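# Pull the tote out from beneath the desk

## Task

Bring the tote out from beneath the desk so it finishes standing upright and entirely free of the desk, neither below it nor resting on it. The utility cart must also finish upright, and the robot must not topple or finish leaning. The result only counts if nothing depends on the robot holding it in place at the end.

## Robot and tools

Robot: a Hello Robot Stretch 4, about 1.6 m tall. It has one arm. An omni-wheel base (rim within 0.23 m of the base origin) carries a mast with a lift, a forward-telescoping arm, a three-joint wrist and a two-finger gripper. It has four cameras: head_camera, head_left_camera, head_right_camera and wrist_camera. Something may occasionally nudge a loose object.

Frames: the base frame sits on the floor under the base centre, with x forward, y left and z up. hand_pose is reported in this frame. It is a point between the open fingertips, and its printed value may be slightly off. With all wrist joints at zero, the hand axes line up with the base axes. The odometry frame is the base frame as it was when the scene began. Heading runs from -3.142 to 3.142, and left is positive.

execute_actions: the argument actions is a list holding one action, or none. An empty list just reports state and images. An action may contain base, joints or both, plus optional pace and contact_limits. Alternatively it contains only end_of_arm. The motions in one action start together and may finish at different times. The argument cameras picks which images come back: leave it out, or give null or ["all"], for all of them; give [] for none. An unknown camera name rejects the whole call.
- base: exactly one relative move, measured from where the base last reported itself in this scene. translate_m drives straight, -2 to 2 m, forward positive. strafe_m slides sideways, -2 to 2 m, left positive. rotate_rad turns in place, -3.2 to 3.2 rad, counter-clockwise (left) positive.
- joints: absolute targets keyed by joint name, one robot with one arm. lift_m 0 to 1.2 m. arm_m extension 0 to 0.55 m. wrist_yaw_rad -1.134 to 4.276: 0 is forward, positive is left, 3.14 is stowed back, and above 3.4 the arm can interfere. wrist_pitch_rad -1.117 to 4.259: 0 is level, 1.57 points down. wrist_roll_rad -1.117 to 4.259: at 0 the fingers are level, and positive turns clockwise as seen from behind. gripper_m -0.038 to 0.141 m is the fingertip gap; below 0 the fingers squeeze each other. The done tolerances are ±0.004 for lift, arm and gripper, ±0.02 for yaw and roll, and ±0.05 for pitch. An over-range joint target gets clamped and executed, with a note. Any other bad value or unknown key rejects the call, and nothing moves.
- pace: "slow", "default", "fast" or "max". For the base these give 0.1, 0.3, 0.4 or 0.6 m/s and 1, 2, 3 or 4 rad/s. With the lift above 0.2 at the start of a base move, speed is reduced further, down to 0.3 m/s and 1 rad/s at full height. Wrist speed does not change with pace.
- contact_limits: only {"arm_m": value}, from 0 (gentlest) to 0.75 (firmest), default 0.5. The arm halts when it pushes harder than this.
- end_of_arm: "enable_torque" restarts any wrist or gripper motor that shut off, and it then holds where it is.
Any action lasts at most 15 s. Parts you omit may still be driving toward an earlier target without the status showing it. If a call reports a stop, the remaining execute_actions, wait and finished_scene calls in the same reply are skipped. A convenient first unfold is lift_m 0.4 with wrist_yaw_rad 0 in one action.

wait: seconds from 0 to 10. Nothing new is commanded, and it returns the same state and images as an empty action.

zoom_image: camera (one of the four) and region [x0, y0, x1, y1] in pixels, at most 504×504, with the origin at top-left. It works only on the newest full image from that camera. Image sizes: head_camera 420x560, head side cameras 420x672 (fisheye), wrist_camera 616x392.

finished_scene: pass the current scene number. It is final and reports success. The goal must already hold without the robot supporting anything. A reply with no tool call ends everything.

Results:
- base_status and joint_status describe how each motion ended.
  - "done" for the base means the wheels turned the commanded amount, which may include slip.
  - "off_target" means the part stopped short and may still push.
  - "contact_stop_at_<key>" means it hit something. That part drops its target, and lift, arm or wheels go slack; a slack lift can sag under load and slack wheels can roll.
  - "limit_stop_at_<name>" means a built-in limit stopped the motion. limit_stop_at_tilt means a lean over 6 degrees: lift, arm and wheels go slack and ignore commands until the lean eases. limit_stop_at_own_body means a self-collision guard acted. Moving away from the body works, but moving back toward it gets closer each time. It is likely with pitch below -0.2 combined with roll below -0.4 or above 4.
  - "torque_fault" means a wrist or gripper motor overloaded and went limp; send enable_torque.
  - A slack part holds again once you command it.
- on_its_own lists things not commanded by this call. "held at" is a joint's held target, not its position.
- lidar_m: 12 distances in metres, each covering a 30-degree sector. Sector 1 is straight ahead and the rest go counter-clockwise (4 left, 7 behind, 10 right). "-" means nothing seen, or something closer than 0.25 m. It sees from about 0.15 m up to robot height, so a desk top registers. It may miss clear objects, thin legs and much of what is behind.
- wrist_depth_mm: a 7×7 grid of median depths in mm (100–2000), listed from top-left, with "-" for unknown. The robot's own body appears in it.
- turned_by_wheels vs turned_by_imu: a gap above about 0.1 rad suggests a bump or slip, and the heading error is about their difference.
- base_tilt is in degrees, with forward and right positive. A constant bias of up to about 1.5 degrees applies.
- motor_effort is in percent, positive toward larger joint values, with the peak in brackets. Readings carry a fixed bias and noise. Positive wheel effort turns the base right. A motor's effort at rest outside its normal range suggests a load or a push.

Gripping: close to a gap below the object's width; tighter grips harder and pulls the object inward. Neither gripper_m nor done proves you are holding something. At a command of 0 or above, a firm grip shows clearly in the gripper effort. If the fingertips jam on a surface, raise the lift.

Avoid: driving or turning with over 1 kg held and arm_m above 0.2, especially fast. Also avoid hard steady pushes or pulls, most of all with the gripper high or a high contact limit, since these can tip the robot. Holding over about 2 kg in a level gripper can fault the wrist. Drops, slams, hard hits and knocking the cart or tote over all count against you. The simulation keeps running while you compose a reply.

Each tool is called after "Emit:" as name(argument=value, ...), one argument or row to a line, values as JSON.

## Session

Emit:
execute_actions(
  actions=[],
)

Scene clock: 0.00 s.
base_odometry: x=+0.000 y=+0.000 heading=+0.000 (m, m, rad; odometry frame)
turned_by_wheels: +0.000 (rad since the last result)
turned_by_imu: +0.000 (rad since the last result)
base_tilt: forward=+0.0 right=+0.1 (deg)
lidar_m: 1.87 1.86 2.42 1.98 1.50 1.80 1.46 1.43 2.19 1.78 1.47 1.61
base_status: not commanded
joint_positions: lift_m=+0.235 arm_m=-0.002 wrist_yaw_rad=+3.163 wrist_pitch_rad=-0.017 wrist_roll_rad=+0.014 gripper_m=+0.057
joint_status: not commanded
motor_effort: lift_m=+19 arm_m=+0 wrist_yaw_rad=-1 wrist_pitch_rad=-5 wrist_roll_rad=-2 gripper_m=-2 wheel_0=+0 wheel_1=+0 wheel_2=+0 (%)
hand_pose: x=-0.1218 y=+0.0811 z=+0.4177 quat_wxyz=(-0.011, +0.008, +0.007, +1.000) (m; base frame)
wrist_depth_mm: - 140 - - - - 1921 / - 121 141 - - - 1921 / - 114 138 1708 1983 - 1921 / - 127 171 1756 1863 - 1921 / 136 1397 1576 1661 1863 - 1921 / 223 1464 209 1708 210 1708 1708 / 221 1098 1138 146 1025 1078 1098
pictures: head_camera, head_left_camera, head_right_camera, wrist_camera
Images, in order (width x height): head_camera 420x560, head_left_camera 420x672, head_right_camera 420x672, wrist_camera 616x392.

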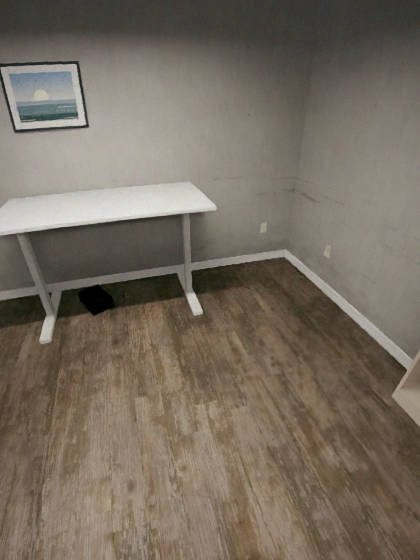

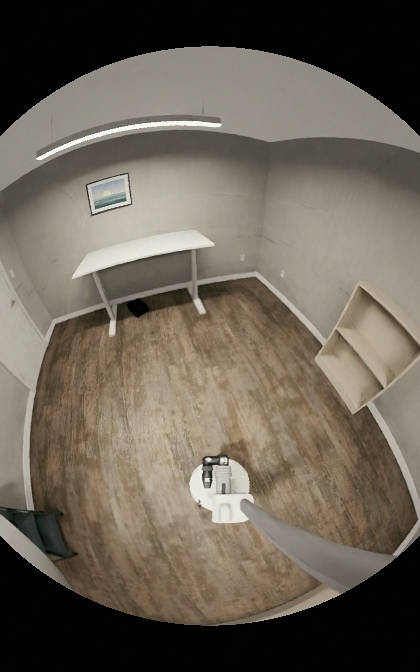

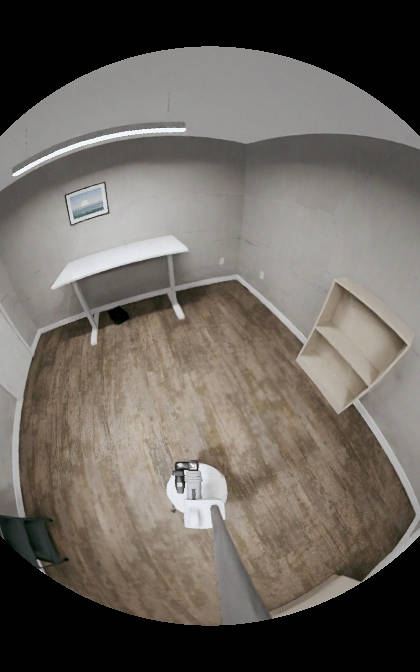

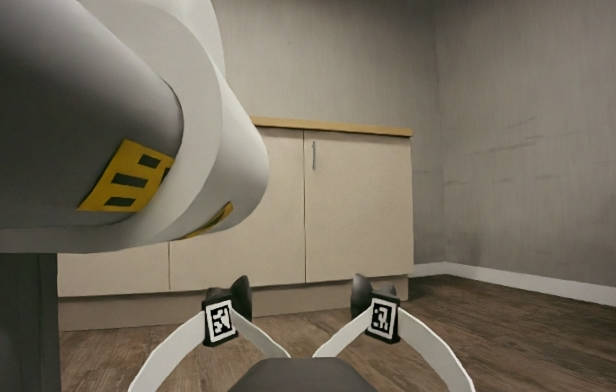

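Emit:
zoom_image(
  camera="head_camera",
  region=[20, 240, 220, 360],
)

Region (20, 240, 220, 360) of head_camera's 420x560 image, scaled by 2.520, with more detail than that image has; it fills the top 302 rows of this view, and the rest is white.

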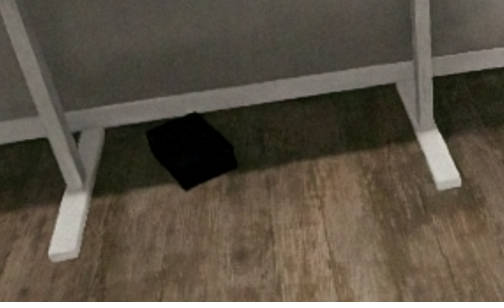

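Emit:
execute_actions(
  actions=[
    {"base":{"rotate_rad":0.42},"joints":{"lift_m":0.4,"wrist_yaw_rad":0},"pace":"fast"},
  ],
  cameras=["head_camera"],
)

Emit:
execute_actions(
  actions=[
    {"base":{"translate_m":1.1},"joints":{"lift_m":0.3,"wrist_pitch_rad":0.5,"gripper_m":0.1},"pace":"fast"},
  ],
)

Scene clock: 24.40 s.
base_odometry: x=+0.000 y=+0.000 heading=+0.419 (m, m, rad; odometry frame)
turned_by_wheels: +0.419 (rad since the last result)
turned_by_imu: +0.417 (rad since the last result)
base_tilt: forward=+0.1 right=+0.2 (deg)
lidar_m: 1.85 1.97 2.02 1.50 1.56 1.49 1.47 1.54 1.82 1.46 1.53 1.91
base_status: done
joint_positions: lift_m=+0.400 arm_m=-0.002 wrist_yaw_rad=+0.000 wrist_pitch_rad=-0.017 wrist_roll_rad=+0.014 gripper_m=+0.057
joint_status: all done
motor_effort: lift_m=+21(23) arm_m=+0(0) wrist_yaw_rad=-3(8) wrist_pitch_rad=-5(5) wrist_roll_rad=-2(2) gripper_m=-4(1) wheel_0=-4(11) wheel_1=-5(15) wheel_2=-4(12) (%)
hand_pose: x=+0.4570 y=-0.0873 z=+0.5829 quat_wxyz=(+1.000, +0.007, -0.008, +0.000) (m; base frame)
wrist_depth_mm: - - - - - - - / - - - - - - - / - - - - - - - / - - - - - - - / - - - - - - - / - - 208 - 210 - - / 1576 1499 1499 146 1366 1430 1499
pictures: head_camera
Images, in order (width x height): head_camera 420x560.

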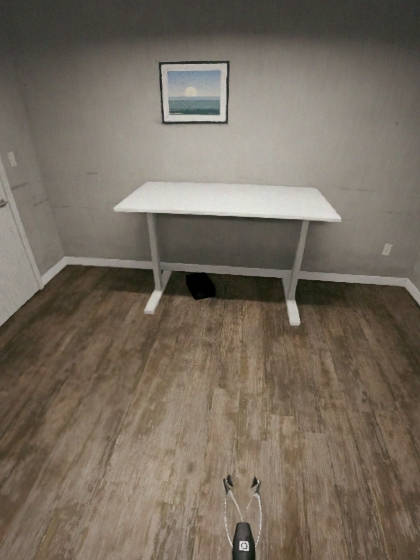

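Scene clock: 28.43 s.
base_odometry: x=+1.005 y=+0.448 heading=+0.419 (m, m, rad; odometry frame)
turned_by_wheels: +0.000 (rad since the last result)
turned_by_imu: -0.006 (rad since the last result)
base_tilt: forward=+0.0 right=+0.1 (deg)
lidar_m: 0.75 0.79 1.93 1.90 1.89 2.16 2.56 2.48 1.56 1.80 1.92 0.78
base_status: done
joint_positions: lift_m=+0.300 arm_m=-0.002 wrist_yaw_rad=+0.000 wrist_pitch_rad=+0.502 wrist_roll_rad=+0.014 gripper_m=+0.100
joint_status: all done
motor_effort: lift_m=+17(20) arm_m=+0(1) wrist_yaw_rad=-1(2) wrist_pitch_rad=-3(2) wrist_roll_rad=-2(2) gripper_m=-1(3) wheel_0=+3(10) wheel_1=+4(10) wheel_2=-2(19) (%)
hand_pose: x=+0.4214 y=-0.0874 z=+0.3396 quat_wxyz=(+0.969, +0.007, +0.248, -0.002) (m; base frame)
wrist_depth_mm: 1229 1205 1182 1205 1205 1160 1160 / 1255 1281 1255 1308 1281 1229 1205 / 976 1336 1336 1336 1366 1336 1366 / 1008 1098 976 1098 1098 1008 1098 / 842 842 831 854 842 831 820 / 661 676 220 676 213 668 668 / 574 559 564 146 564 554 569
pictures: head_camera, head_left_camera, head_right_camera, wrist_camera
Images, in order (width x height): head_camera 420x560, head_left_camera 420x672, head_right_camera 420x672, wrist_camera 616x392.

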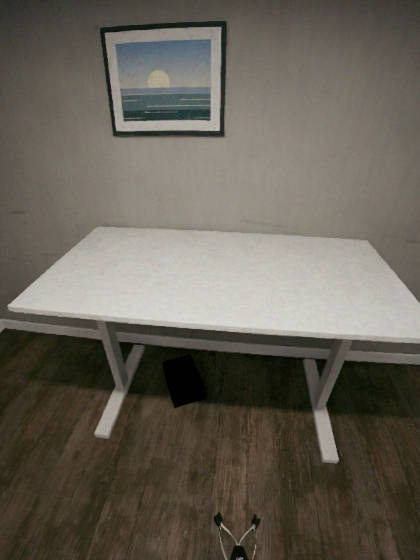

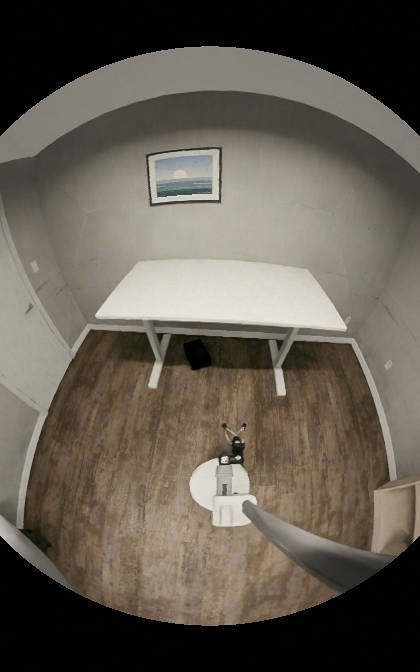

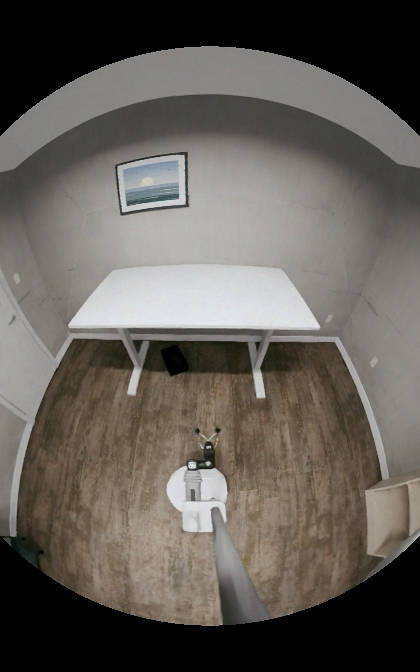

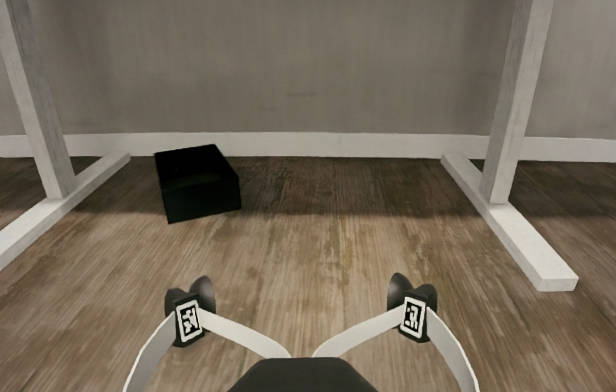

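Emit:
zoom_image(
  camera="wrist_camera",
  region=[130, 120, 270, 240],
)

Region (130, 120, 270, 240) of wrist_camera's 616x392 image, scaled by 3.600; it fills the top 432 rows of this view, and the rest is white.

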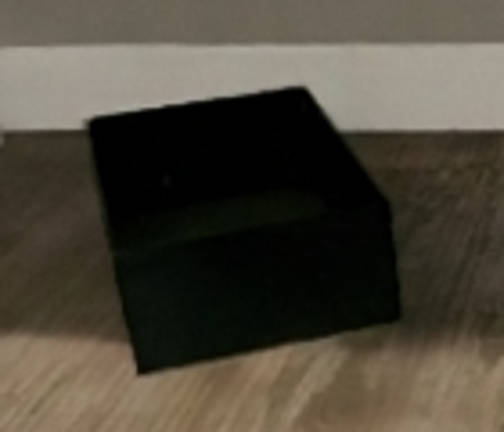

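Emit:
execute_actions(
  actions=[
    {"base":{"rotate_rad":0.19},"joints":{"lift_m":0.32,"arm_m":0.3,"wrist_pitch_rad":0.7,"gripper_m":0.07},"pace":"fast"},
  ],
  cameras=["head_camera","wrist_camera"],
)

Scene clock: 55.07 s.
base_odometry: x=+1.005 y=+0.448 heading=+0.609 (m, m, rad; odometry frame)
turned_by_wheels: +0.189 (rad since the last result)
turned_by_imu: +0.187 (rad since the last result)
base_tilt: forward=+0.0 right=+0.1 (deg)
lidar_m: 0.75 0.89 1.89 1.91 1.86 2.55 2.57 1.81 1.57 1.82 0.91 0.76
base_status: done
joint_positions: lift_m=+0.320 arm_m=+0.299 wrist_yaw_rad=+0.000 wrist_pitch_rad=+0.702 wrist_roll_rad=+0.014 gripper_m=+0.070
joint_status: all done
motor_effort: lift_m=+21(23) arm_m=+8(8) wrist_yaw_rad=-2(1) wrist_pitch_rad=-2(2) wrist_roll_rad=-2(2) gripper_m=-3(1) wheel_0=-4(10) wheel_1=-4(9) wheel_2=-4(11) (%)
hand_pose: x=+0.6899 y=-0.0874 z=+0.3119 quat_wxyz=(+0.939, +0.007, +0.344, -0.002) (m; base frame)
wrist_depth_mm: 661 1078 1025 976 904 866 820 / 732 1160 1118 1060 1008 946 904 / 976 917 931 946 1008 991 946 / 768 788 768 741 809 809 798 / 661 668 668 668 661 668 668 / 559 569 212 569 211 569 569 / 504 500 496 144 496 500 508
pictures: head_camera, wrist_camera
Images, in order (width x height): head_camera 420x560, wrist_camera 616x392.

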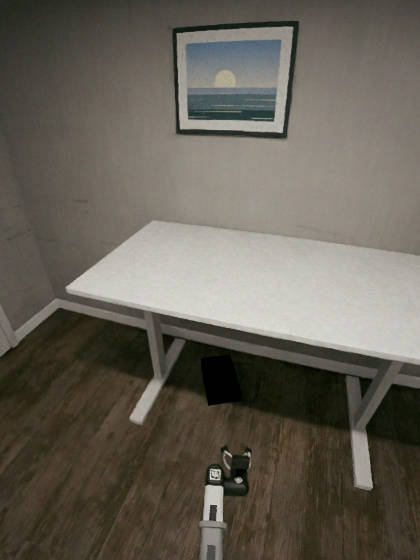

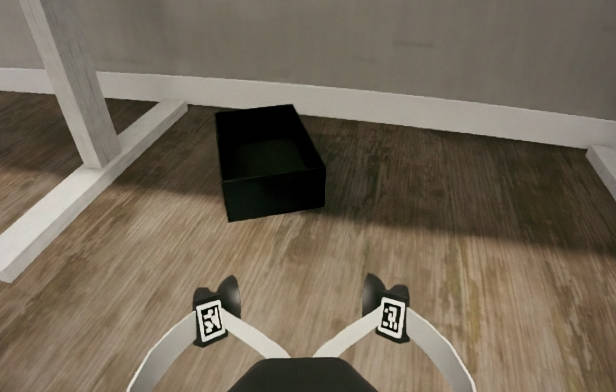

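Emit:
execute_actions(
  actions=[
    {"base":{"translate_m":0.42},"joints":{"arm_m":0.5,"wrist_pitch_rad":1.4,"wrist_yaw_rad":0.1},"pace":"fast"},
  ],
  cameras=["head_left_camera","wrist_camera"],
)

Scene clock: 63.33 s.
base_odometry: x=+1.349 y=+0.688 heading=+0.609 (m, m, rad; odometry frame)
turned_by_wheels: +0.001 (rad since the last result)
turned_by_imu: -0.003 (rad since the last result)
base_tilt: forward=+0.1 right=+0.1 (deg)
lidar_m: 0.35 0.41 0.70 1.79 2.08 2.98 2.98 1.91 1.80 0.79 0.42 0.35
base_status: done
joint_positions: lift_m=+0.320 arm_m=+0.499 wrist_yaw_rad=+0.100 wrist_pitch_rad=+1.400 wrist_roll_rad=+0.014 gripper_m=+0.070
joint_status: all done
motor_effort: lift_m=+21(21) arm_m=+7(12) wrist_yaw_rad=-1(3) wrist_pitch_rad=+1(2) wrist_roll_rad=-1(3) gripper_m=+0(0) wheel_0=+4(10) wheel_1=+6(11) wheel_2=+0(16) (%)
hand_pose: x=+0.7271 y=-0.0821 z=+0.2138 quat_wxyz=(+0.764, -0.027, +0.644, +0.034) (m; base frame)
wrist_depth_mm: 492 496 421 496 500 500 462 / 480 469 473 484 488 488 488 / 469 455 462 466 473 473 480 / 449 449 452 449 452 455 459 / 433 430 439 436 439 442 442 / 418 418 212 424 211 430 430 / 410 410 415 144 410 415 418
pictures: head_left_camera, wrist_camera
Images, in order (width x height): head_left_camera 420x672, wrist_camera 616x392.

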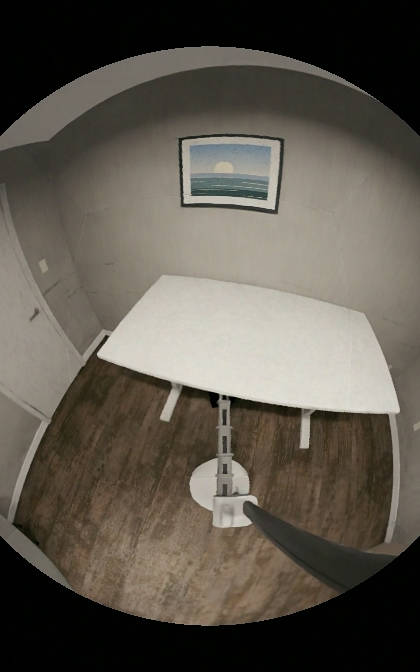

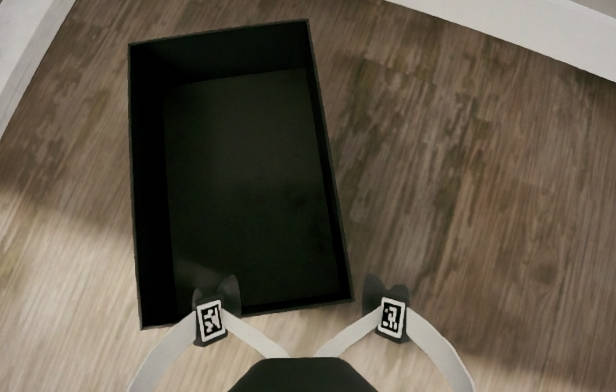

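Emit:
execute_actions(
  actions=[
    {"base":{"strafe_m":0.06},"joints":{"arm_m":0.55,"lift_m":0.27,"wrist_yaw_rad":0.18,"gripper_m":0.05},"pace":"default"},
  ],
  cameras=["wrist_camera"],
)

Scene clock: 71.67 s.
base_odometry: x=+1.315 y=+0.737 heading=+0.610 (m, m, rad; odometry frame)
turned_by_wheels: +0.000 (rad since the last result)
turned_by_imu: -0.001 (rad since the last result)
base_tilt: forward=+0.0 right=+0.1 (deg)
lidar_m: 0.35 0.42 0.73 1.73 2.01 2.96 2.96 1.99 1.84 0.79 0.44 0.37
base_status: done
joint_positions: lift_m=+0.270 arm_m=+0.546 wrist_yaw_rad=+0.180 wrist_pitch_rad=+1.400 wrist_roll_rad=+0.014 gripper_m=+0.050
joint_status: all done
joint sent to its limit — the command would take arm_m past its upper limit, so that joint was sent only as far as its limit.
motor_effort: lift_m=+16(19) arm_m=+8(7) wrist_yaw_rad=-1(3) wrist_pitch_rad=-1(2) wrist_roll_rad=-3(3) gripper_m=-3(0) wheel_0=-3(13) wheel_1=+5(10) wheel_2=+0(2) (%)
hand_pose: x=+0.7808 y=-0.0772 z=+0.1641 quat_wxyz=(+0.762, -0.053, +0.642, +0.064) (m; base frame)
wrist_depth_mm: 402 442 442 442 445 445 404 / 421 421 373 387 424 433 433 / 413 413 407 413 413 415 421 / 399 397 399 397 399 407 407 / 387 384 382 389 389 392 394 / 375 377 207 375 217 377 379 / 364 362 338 149 327 368 373
pictures: wrist_camera
Images, in order (width x height): wrist_camera 616x392.

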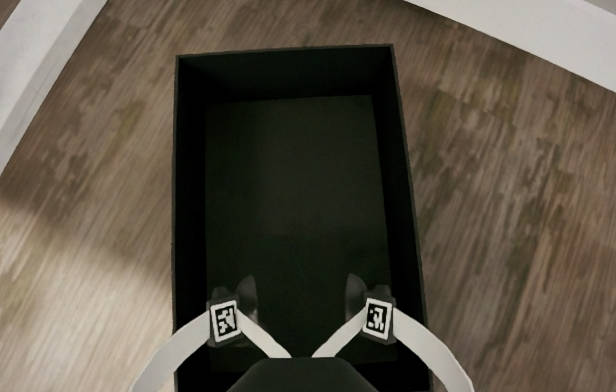

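Emit:
execute_actions(
  actions=[
    {"joints":{"lift_m":0.175,"wrist_pitch_rad":1.5},"pace":"default"},
  ],
  cameras=["wrist_camera"],
)

Scene clock: 79.40 s.
base_odometry: x=+1.315 y=+0.737 heading=+0.610 (m, m, rad; odometry frame)
turned_by_wheels: +0.000 (rad since the last result)
turned_by_imu: -0.002 (rad since the last result)
base_tilt: forward=+0.0 right=+0.1 (deg)
lidar_m: 0.36 0.42 0.72 1.73 2.02 2.96 2.96 1.99 1.83 0.80 0.43 0.37
base_status: not commanded
joint_positions: lift_m=+0.175 arm_m=+0.546 wrist_yaw_rad=+0.180 wrist_pitch_rad=+1.500 wrist_roll_rad=+0.014 gripper_m=+0.050
joint_status: all done
motor_effort: lift_m=+16(15) arm_m=+8(8) wrist_yaw_rad=-2(1) wrist_pitch_rad=+3(4) wrist_roll_rad=-2(2) gripper_m=-1(3) wheel_0=-3(3) wheel_1=+5(5) wheel_2=+0(0) (%)
hand_pose: x=+0.7529 y=-0.0823 z=+0.0657 quat_wxyz=(+0.729, -0.056, +0.679, +0.061) (m; base frame)
wrist_depth_mm: 304 267 303 307 304 312 312 / 301 265 298 301 300 304 307 / 296 260 296 296 296 300 303 / 293 255 290 290 291 293 297 / 286 249 286 286 287 289 293 / 282 240 208 281 216 239 289 / 277 198 252 148 241 219 283
pictures: wrist_camera
Images, in order (width x height): wrist_camera 616x392.

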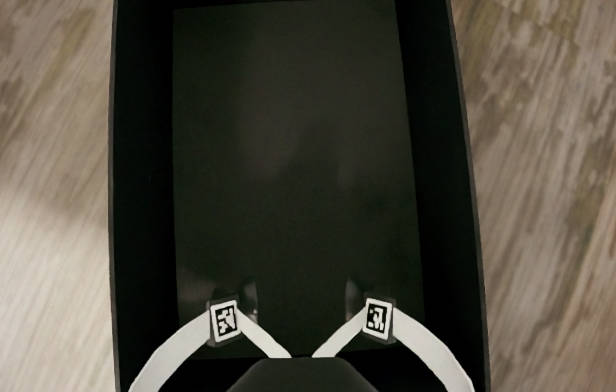

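Emit:
execute_actions(
  actions=[
    {"base":{"translate_m":-0.1},"joints":{"lift_m":0.162},"pace":"slow"},
  ],
  cameras=["wrist_camera"],
)

Scene clock: 85.80 s.
base_odometry: x=+1.233 y=+0.680 heading=+0.609 (m, m, rad; odometry frame)
turned_by_wheels: +0.000 (rad since the last result)
turned_by_imu: -0.002 (rad since the last result)
base_tilt: forward=+0.0 right=+0.2 (deg)
lidar_m: 0.46 0.55 1.76 1.75 2.00 2.86 2.87 1.97 1.79 1.96 0.56 0.47
base_status: done
joint_positions: lift_m=+0.162 arm_m=+0.546 wrist_yaw_rad=+0.181 wrist_pitch_rad=+1.499 wrist_roll_rad=+0.014 gripper_m=+0.050
joint_status: all done
motor_effort: lift_m=+16(15) arm_m=+7(8) wrist_yaw_rad=-2(3) wrist_pitch_rad=+5(7) wrist_roll_rad=-2(2) gripper_m=-3(1) wheel_0=-5(8) wheel_1=-6(7) wheel_2=+5(10) (%)
hand_pose: x=+0.7532 y=-0.0823 z=+0.0527 quat_wxyz=(+0.730, -0.056, +0.679, +0.061) (m; base frame)
wrist_depth_mm: 293 242 291 293 293 252 300 / 286 245 286 287 287 234 293 / 281 245 281 282 282 236 289 / 278 224 277 278 281 220 286 / 273 223 271 273 274 219 278 / 267 220 208 271 218 218 276 / 265 182 182 149 182 194 271
pictures: wrist_camera
Images, in order (width x height): wrist_camera 616x392.

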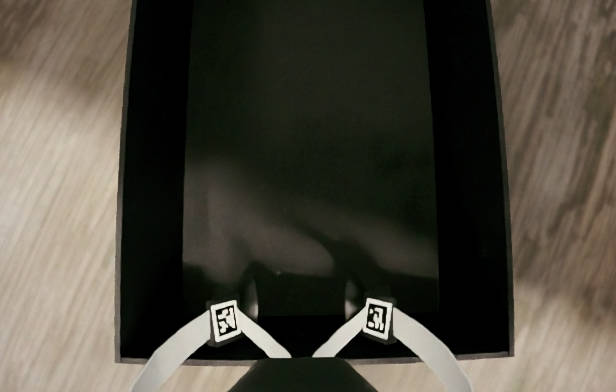

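The tote is light and drags easily.

Emit:
execute_actions(
  actions=[
    {"base":{"translate_m":-0.7},"joints":{"arm_m":0.35},"pace":"default"},
  ],
  cameras=["head_camera","wrist_camera"],
)

Scene clock: 92.37 s.
base_odometry: x=+0.659 y=+0.280 heading=+0.609 (m, m, rad; odometry frame)
turned_by_wheels: -0.001 (rad since the last result)
turned_by_imu: +0.000 (rad since the last result)
base_tilt: forward=+0.0 right=+0.1 (deg)
lidar_m: 0.79 1.31 1.95 1.81 1.68 2.16 2.18 2.10 1.49 1.48 2.07 1.14
base_status: done
joint_positions: lift_m=+0.162 arm_m=+0.351 wrist_yaw_rad=+0.180 wrist_pitch_rad=+1.499 wrist_roll_rad=+0.014 gripper_m=+0.050
joint_status: all done
motor_effort: lift_m=+16(17) arm_m=-8(10) wrist_yaw_rad=-2(2) wrist_pitch_rad=+3(6) wrist_roll_rad=-2(2) gripper_m=-4(3) wheel_0=-4(8) wheel_1=-6(12) wheel_2=+2(10) (%)
hand_pose: x=+0.5583 y=-0.0823 z=+0.0527 quat_wxyz=(+0.729, -0.056, +0.679, +0.061) (m; base frame)
wrist_depth_mm: 293 240 290 290 291 250 300 / 287 244 286 287 287 235 294 / 283 247 282 283 285 237 290 / 279 223 278 281 279 220 285 / 274 222 273 273 274 220 279 / 270 218 208 270 218 218 276 / 265 182 182 149 182 194 272
pictures: head_camera, wrist_camera
Images, in order (width x height): head_camera 420x560, wrist_camera 616x392.

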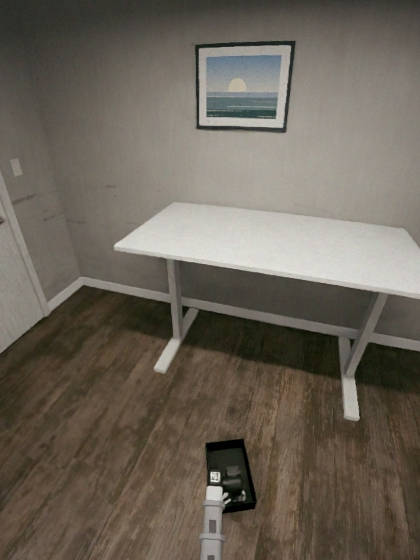

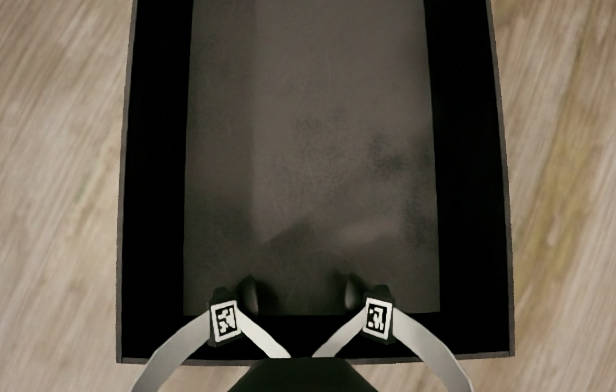

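The tote is clear of the desk by about 0.3 m, so I'll free the gripper.

Emit:
execute_actions(
  actions=[
    {"joints":{"arm_m":0.38,"lift_m":0.32},"pace":"default"},
  ],
  cameras=["head_left_camera","wrist_camera"],
)

Scene clock: 97.33 s.
base_odometry: x=+0.659 y=+0.280 heading=+0.609 (m, m, rad; odometry frame)
turned_by_wheels: +0.000 (rad since the last result)
turned_by_imu: -0.002 (rad since the last result)
base_tilt: forward=+0.0 right=+0.2 (deg)
lidar_m: 0.51 1.32 1.94 1.80 1.70 2.17 2.19 2.12 1.50 1.49 2.06 0.61
base_status: not commanded
joint_positions: lift_m=+0.320 arm_m=+0.379 wrist_yaw_rad=+0.180 wrist_pitch_rad=+1.500 wrist_roll_rad=+0.014 gripper_m=+0.050
joint_status: all done
motor_effort: lift_m=+21(22) arm_m=+8(10) wrist_yaw_rad=-2(3) wrist_pitch_rad=+2(3) wrist_roll_rad=-2(2) gripper_m=-3(5) wheel_0=-4(4) wheel_1=-6(5) wheel_2=+2(2) (%)
hand_pose: x=+0.5853 y=-0.0823 z=+0.2102 quat_wxyz=(+0.729, -0.056, +0.679, +0.061) (m; base frame)
wrist_depth_mm: 455 455 413 397 462 466 473 / 452 449 449 449 452 459 462 / 442 442 442 445 445 452 455 / 436 436 436 439 436 442 442 / 427 433 430 436 433 436 433 / 424 421 208 424 217 430 433 / 415 415 415 148 421 424 424
pictures: head_left_camera, wrist_camera
Images, in order (width x height): head_left_camera 420x672, wrist_camera 616x392.

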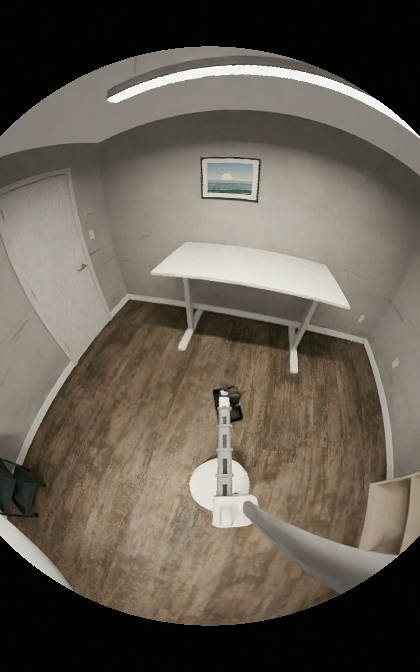

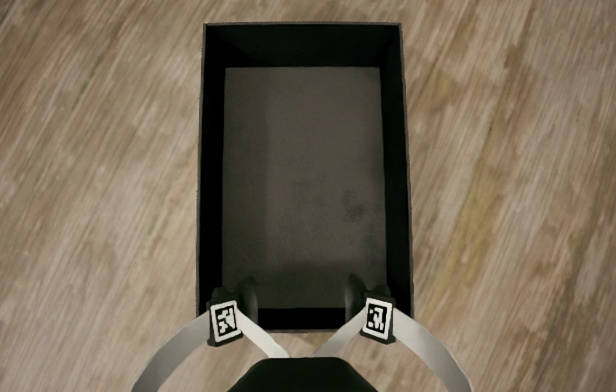

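Emit:
finished_scene(
  scene=1,
)

The scene is finished: the task was done.


## Next scene

The same job, from a new start.

Emit:
execute_actions(
  actions=[],
)

Scene clock: 0.00 s.
base_odometry: x=+0.000 y=+0.000 heading=+0.000 (m, m, rad; odometry frame)
turned_by_wheels: +0.000 (rad since the last result)
turned_by_imu: +0.000 (rad since the last result)
base_tilt: forward=+0.0 right=+0.1 (deg)
lidar_m: 1.78 1.72 1.24 1.90 1.80 1.89 2.06 1.67 1.78 1.54 1.48 1.55
base_status: not commanded
joint_positions: lift_m=+0.158 arm_m=-0.002 wrist_yaw_rad=+3.037 wrist_pitch_rad=-0.017 wrist_roll_rad=+0.014 gripper_m=+0.057
joint_status: not commanded
motor_effort: lift_m=+19 arm_m=+0 wrist_yaw_rad=-4 wrist_pitch_rad=-6 wrist_roll_rad=-3 gripper_m=-4 wheel_0=+1 wheel_1=+0 wheel_2=-1 (%)
hand_pose: x=-0.1093 y=+0.1170 z=+0.3415 quat_wxyz=(+0.052, +0.009, +0.007, +0.999) (m; base frame)
wrist_depth_mm: - 144 - - - - - / - 144 - - - - - / 105 142 - - - - 1537 / 117 142 - - - - 1537 / 1430 1921 - - - - 1576 / 1366 1464 211 1499 211 1397 1366 / 917 878 904 143 917 891 917
pictures: head_camera, head_left_camera, head_right_camera, wrist_camera
Images, in order (width x height): head_camera 420x560, head_left_camera 420x672, head_right_camera 420x672, wrist_camera 616x392.

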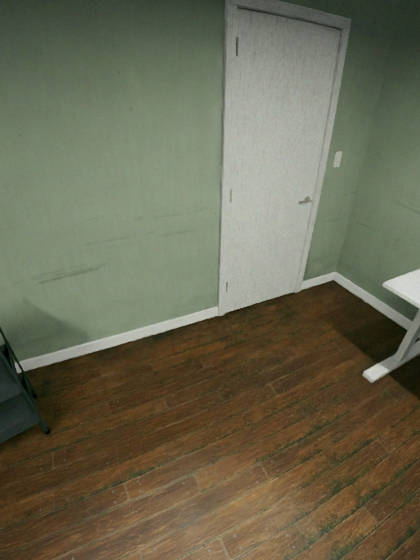

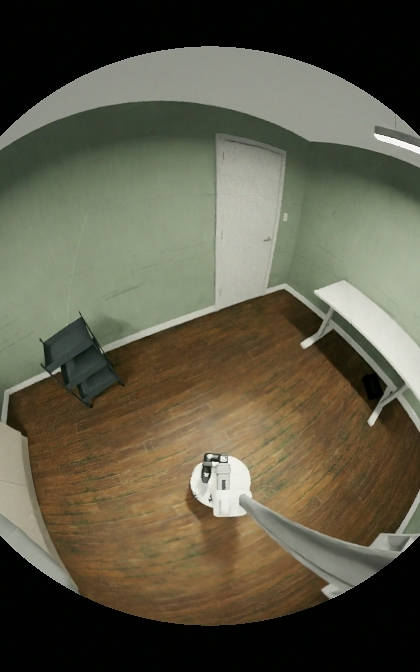

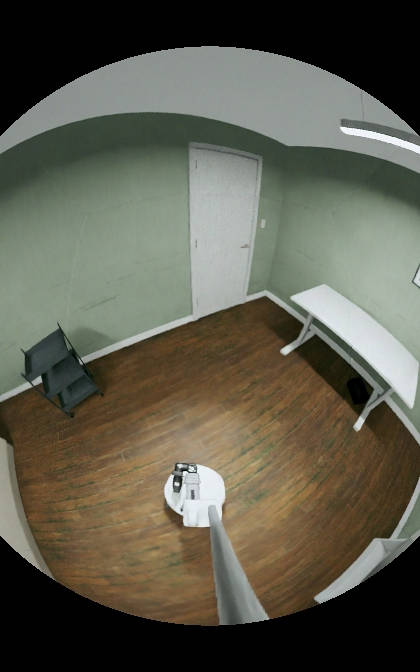

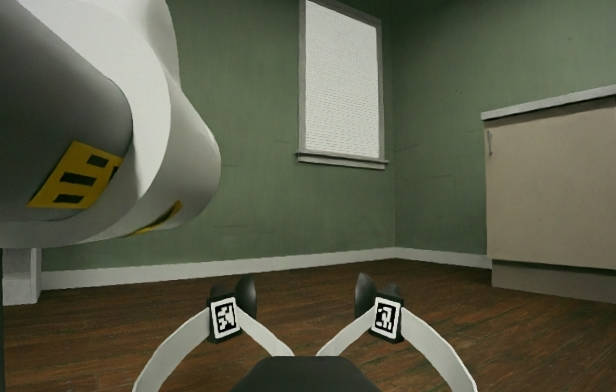

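Emit:
execute_actions(
  actions=[
    {"base":{"rotate_rad":-1.12},"joints":{"lift_m":0.4,"wrist_yaw_rad":0.05},"pace":"fast"},
  ],
  cameras=["head_camera"],
)

Emit:
zoom_image(
  camera="head_camera",
  region=[120, 240, 340, 400],
)

Scene clock: 8.37 s.
base_odometry: x=+0.000 y=+0.000 heading=-1.119 (m, m, rad; odometry frame)
turned_by_wheels: -1.119 (rad since the last result)
turned_by_imu: -1.121 (rad since the last result)
base_tilt: forward=+0.0 right=+0.1 (deg)
lidar_m: 1.48 1.53 1.83 1.71 1.21 1.96 1.81 1.85 2.12 1.68 1.74 1.58
base_status: done
joint_positions: lift_m=+0.400 arm_m=-0.002 wrist_yaw_rad=+0.050 wrist_pitch_rad=-0.017 wrist_roll_rad=+0.014 gripper_m=+0.057
joint_status: all done
motor_effort: lift_m=+21(23) arm_m=+0(0) wrist_yaw_rad=-4(6) wrist_pitch_rad=-4(4) wrist_roll_rad=-3(3) gripper_m=-3(3) wheel_0=+4(11) wheel_1=+4(13) wheel_2=+3(12) (%)
hand_pose: x=+0.4609 y=-0.0728 z=+0.5829 quat_wxyz=(+1.000, +0.007, -0.008, +0.025) (m; base frame)
wrist_depth_mm: - - - - - - - / - - - - - - - / - - - - - - - / - - - - - - - / - - - - - - - / - - 211 - 211 - - / 1499 1336 1464 144 1464 1397 1499
pictures: head_camera
Images, in order (width x height): head_camera 420x560.

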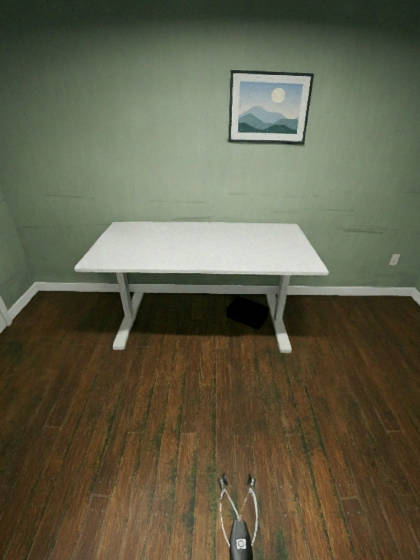

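Region (120, 240, 340, 400) of head_camera's 420x560 image, scaled by 2.291, with more detail than that image has; it fills the top 367 rows of this view, and the rest is white.

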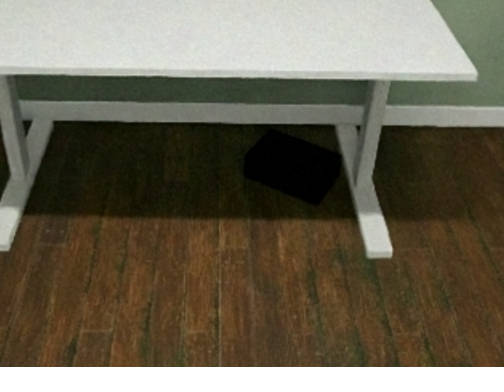

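Emit:
execute_actions(
  actions=[
    {"base":{"translate_m":1.13},"joints":{"lift_m":0.29,"arm_m":0.48,"wrist_pitch_rad":1.4,"wrist_yaw_rad":-0.2,"gripper_m":0.05},"pace":"fast"},
  ],
  cameras=["head_left_camera","wrist_camera"],
)

Scene clock: 32.07 s.
base_odometry: x=+0.494 y=-1.016 heading=-1.118 (m, m, rad; odometry frame)
turned_by_wheels: +0.001 (rad since the last result)
turned_by_imu: -0.006 (rad since the last result)
base_tilt: forward=+0.1 right=+0.1 (deg)
lidar_m: 0.34 0.37 0.51 1.75 1.84 1.98 2.95 2.93 1.74 1.67 0.56 0.39
base_status: done
joint_positions: lift_m=+0.290 arm_m=+0.479 wrist_yaw_rad=-0.200 wrist_pitch_rad=+1.400 wrist_roll_rad=+0.014 gripper_m=+0.050
joint_status: all done
motor_effort: lift_m=+17(18) arm_m=+8(7) wrist_yaw_rad=-2(8) wrist_pitch_rad=+1(1) wrist_roll_rad=-3(2) gripper_m=-1(3) wheel_0=+4(11) wheel_1=+5(10) wheel_2=+0(17) (%)
hand_pose: x=+0.6801 y=-0.0954 z=+0.1841 quat_wxyz=(+0.761, +0.070, +0.641, -0.081) (m; base frame)
wrist_depth_mm: 462 462 462 427 392 430 430 / 449 445 445 442 442 415 382 / 430 430 430 430 433 430 399 / 418 421 418 418 418 415 415 / 407 410 410 410 410 407 407 / 399 394 210 399 211 399 397 / 387 384 384 145 384 387 387
pictures: head_left_camera, wrist_camera
Images, in order (width x height): head_left_camera 420x672, wrist_camera 616x392.

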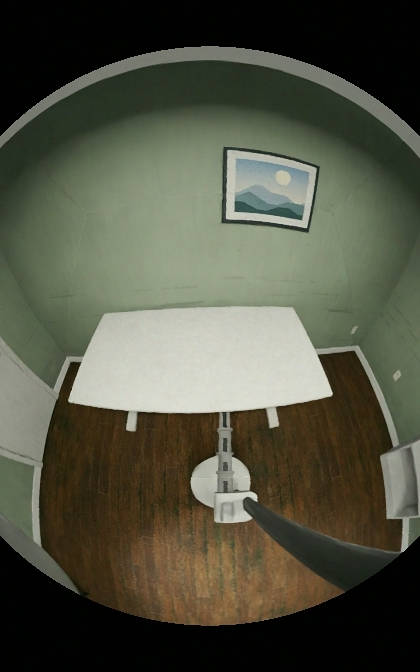

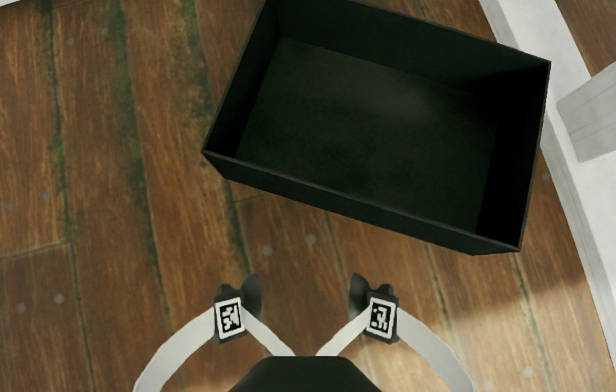

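Emit:
execute_actions(
  actions=[
    {"base":{"strafe_m":-0.095},"joints":{"arm_m":0.546,"lift_m":0.27,"wrist_pitch_rad":1.25},"pace":"default"},
  ],
  cameras=["wrist_camera"],
)

Scene clock: 51.37 s.
base_odometry: x=+0.408 y=-1.058 heading=-1.119 (m, m, rad; odometry frame)
turned_by_wheels: +0.000 (rad since the last result)
turned_by_imu: -0.002 (rad since the last result)
base_tilt: forward=+0.1 right=+0.1 (deg)
lidar_m: 0.37 0.38 0.48 1.84 1.93 2.04 2.96 2.78 1.63 1.58 0.58 0.40
base_status: done
joint_positions: lift_m=+0.270 arm_m=+0.545 wrist_yaw_rad=-0.200 wrist_pitch_rad=+1.251 wrist_roll_rad=+0.014 gripper_m=+0.050
joint_status: all done
motor_effort: lift_m=+16(17) arm_m=+8(10) wrist_yaw_rad=-2(1) wrist_pitch_rad=-1(7) wrist_roll_rad=-2(3) gripper_m=-3(2) wheel_0=+2(12) wheel_1=-5(17) wheel_2=+0(1) (%)
hand_pose: x=+0.7870 y=-0.1037 z=+0.1746 quat_wxyz=(+0.806, +0.064, +0.582, -0.085) (m; base frame)
wrist_depth_mm: 421 452 492 508 496 512 512 / 469 480 480 477 477 452 492 / 455 452 394 402 452 421 455 / 430 421 421 421 397 387 397 / 402 387 402 402 407 368 324 / 382 377 210 382 210 364 351 / 364 364 362 145 362 366 340
pictures: wrist_camera
Images, in order (width x height): wrist_camera 616x392.

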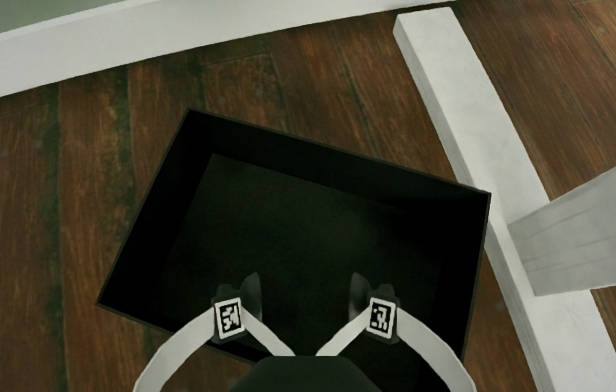

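Emit:
execute_actions(
  actions=[
    {"base":{"translate_m":0.05},"joints":{"lift_m":0.16,"wrist_yaw_rad":-0.38,"wrist_pitch_rad":1.3},"pace":"default"},
  ],
  cameras=["wrist_camera"],
)

Scene clock: 61.13 s.
base_odometry: x=+0.430 y=-1.103 heading=-1.118 (m, m, rad; odometry frame)
turned_by_wheels: +0.001 (rad since the last result)
turned_by_imu: -0.001 (rad since the last result)
base_tilt: forward=+0.0 right=+0.1 (deg)
lidar_m: 0.30 0.32 0.44 1.86 1.93 2.08 2.99 2.79 1.62 1.56 0.50 0.32
base_status: done
joint_positions: lift_m=+0.160 arm_m=+0.545 wrist_yaw_rad=-0.380 wrist_pitch_rad=+1.300 wrist_roll_rad=+0.014 gripper_m=+0.050
joint_status: all done
motor_effort: lift_m=+16(16) arm_m=+8(8) wrist_yaw_rad=-3(4) wrist_pitch_rad=+0(0) wrist_roll_rad=-3(2) gripper_m=-3(5) wheel_0=+4(10) wheel_1=+5(11) wheel_2=-2(16) (%)
hand_pose: x=+0.7546 y=-0.1098 z=+0.0604 quat_wxyz=(+0.781, +0.120, +0.593, -0.154) (m; base frame)
wrist_depth_mm: 349 351 351 351 351 312 355 / 336 249 250 246 336 300 297 / 234 287 309 290 271 245 224 / 223 294 300 301 300 291 218 / 218 285 287 287 286 278 200 / 223 272 211 276 210 264 196 / 226 262 262 145 259 232 -
pictures: wrist_camera
Images, in order (width x height): wrist_camera 616x392.

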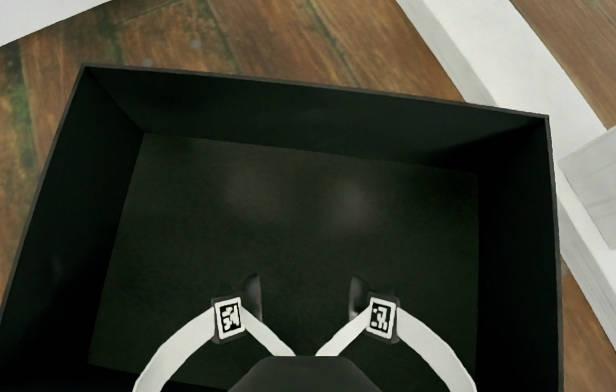

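Emit:
execute_actions(
  actions=[
    {"base":{"translate_m":-0.2},"joints":{"wrist_pitch_rad":1.4},"pace":"default"},
  ],
  cameras=["head_camera","wrist_camera"],
)

Scene clock: 70.17 s.
base_odometry: x=+0.343 y=-0.923 heading=-1.119 (m, m, rad; odometry frame)
turned_by_wheels: -0.001 (rad since the last result)
turned_by_imu: -0.002 (rad since the last result)
base_tilt: forward=+0.1 right=+0.1 (deg)
lidar_m: 0.50 0.53 0.72 1.86 1.94 1.91 2.78 2.82 1.64 1.56 1.90 0.54
base_status: done
joint_positions: lift_m=+0.160 arm_m=+0.545 wrist_yaw_rad=-0.380 wrist_pitch_rad=+1.399 wrist_roll_rad=+0.014 gripper_m=+0.050
joint_status: all done
motor_effort: lift_m=+16(16) arm_m=+7(8) wrist_yaw_rad=-3(3) wrist_pitch_rad=+4(6) wrist_roll_rad=-3(2) gripper_m=-1(3) wheel_0=-5(8) wheel_1=-6(11) wheel_2=+3(11) (%)
hand_pose: x=+0.7289 y=-0.0994 z=+0.0542 quat_wxyz=(+0.750, +0.127, +0.631, -0.149) (m; base frame)
wrist_depth_mm: 237 238 242 243 242 279 279 / 266 301 300 300 301 253 273 / 270 294 296 296 296 253 286 / 271 286 286 287 287 232 289 / 270 278 276 278 279 231 281 / 243 268 210 270 210 228 274 / 262 221 187 145 188 264 266
pictures: head_camera, wrist_camera
Images, in order (width x height): head_camera 420x560, wrist_camera 616x392.

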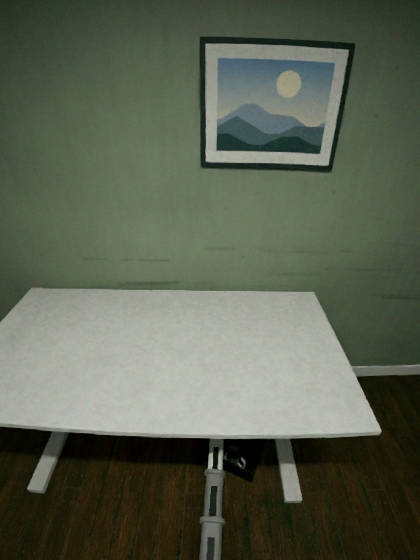

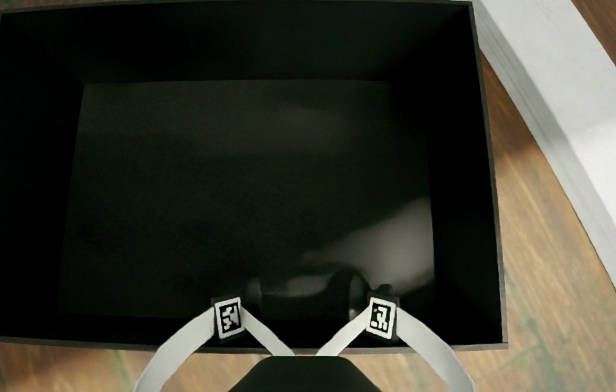

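Emit:
execute_actions(
  actions=[
    {"base":{"translate_m":-0.5},"joints":{"arm_m":0.32},"pace":"default"},
  ],
  cameras=["head_camera","wrist_camera"],
)

Emit:
execute_actions(
  actions=[
    {"joints":{"arm_m":0.35,"lift_m":0.3},"pace":"default"},
  ],
  cameras=["head_camera","head_left_camera","wrist_camera"],
)

Scene clock: 78.47 s.
base_odometry: x=+0.125 y=-0.473 heading=-1.119 (m, m, rad; odometry frame)
turned_by_wheels: -0.001 (rad since the last result)
turned_by_imu: -0.001 (rad since the last result)
base_tilt: forward=+0.0 right=+0.1 (deg)
lidar_m: 0.58 1.02 1.39 1.84 1.57 1.67 2.28 2.34 1.97 1.57 1.62 0.64
base_status: done
joint_positions: lift_m=+0.160 arm_m=+0.321 wrist_yaw_rad=-0.380 wrist_pitch_rad=+1.400 wrist_roll_rad=+0.014 gripper_m=+0.050
joint_status: all done
motor_effort: lift_m=+16(16) arm_m=-8(11) wrist_yaw_rad=-2(4) wrist_pitch_rad=+3(3) wrist_roll_rad=-2(2) gripper_m=-2(0) wheel_0=-5(9) wheel_1=-5(12) wheel_2=+4(15) (%)
hand_pose: x=+0.5056 y=-0.0994 z=+0.0541 quat_wxyz=(+0.750, +0.127, +0.631, -0.149) (m; base frame)
wrist_depth_mm: 264 252 245 237 229 320 320 / 297 303 300 301 279 309 310 / 294 293 296 297 293 298 301 / 286 286 286 287 283 291 291 / 277 277 278 278 272 281 283 / 239 256 210 271 194 273 274 / 264 263 198 146 184 266 267
pictures: head_camera, wrist_camera
Images, in order (width x height): head_camera 420x560, wrist_camera 616x392.

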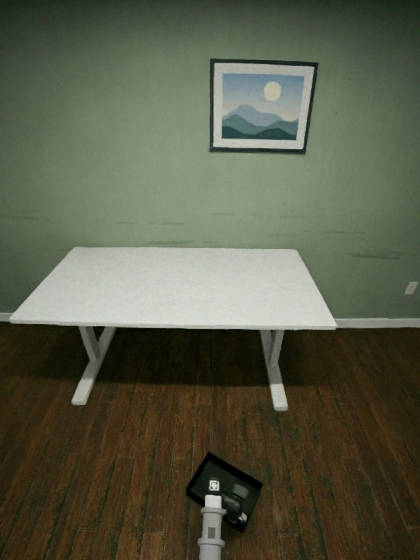

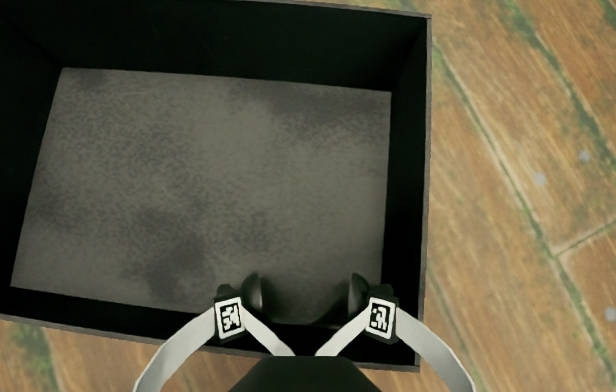

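Scene clock: 80.10 s.
base_odometry: x=+0.125 y=-0.473 heading=-1.119 (m, m, rad; odometry frame)
turned_by_wheels: +0.000 (rad since the last result)
turned_by_imu: -0.001 (rad since the last result)
base_tilt: forward=+0.0 right=+0.0 (deg)
lidar_m: 1.01 1.02 1.36 1.85 1.56 1.65 2.29 2.33 1.97 1.57 1.63 0.66
base_status: not commanded
joint_positions: lift_m=+0.300 arm_m=+0.349 wrist_yaw_rad=-0.380 wrist_pitch_rad=+1.400 wrist_roll_rad=+0.014 gripper_m=+0.050
joint_status: all done
motor_effort: lift_m=+21(23) arm_m=+8(5) wrist_yaw_rad=-1(3) wrist_pitch_rad=+1(2) wrist_roll_rad=-2(1) gripper_m=-3(2) wheel_0=-6(5) wheel_1=-5(5) wheel_2=+4(4) (%)
hand_pose: x=+0.5325 y=-0.0994 z=+0.1937 quat_wxyz=(+0.750, +0.127, +0.632, -0.149) (m; base frame)
wrist_depth_mm: 469 473 473 473 477 477 477 / 462 459 459 462 462 462 462 / 445 384 424 410 442 442 449 / 430 424 430 427 427 433 436 / 410 415 421 418 415 421 421 / 397 399 210 404 209 407 410 / 394 394 392 144 394 397 397
pictures: head_camera, head_left_camera, wrist_camera
Images, in order (width x height): head_camera 420x560, head_left_camera 420x672, wrist_camera 616x392.

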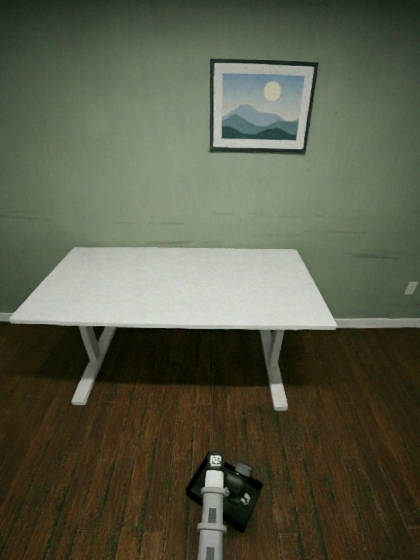

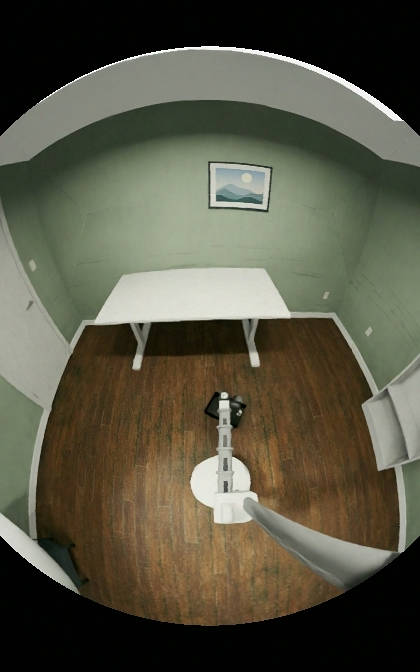

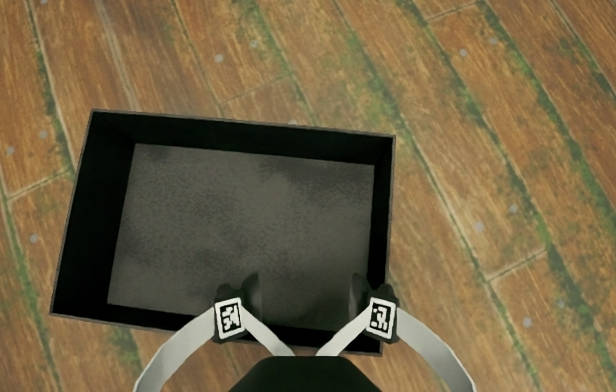

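Emit:
finished_scene(
  scene=2,
)

The scene is finished: the task was done.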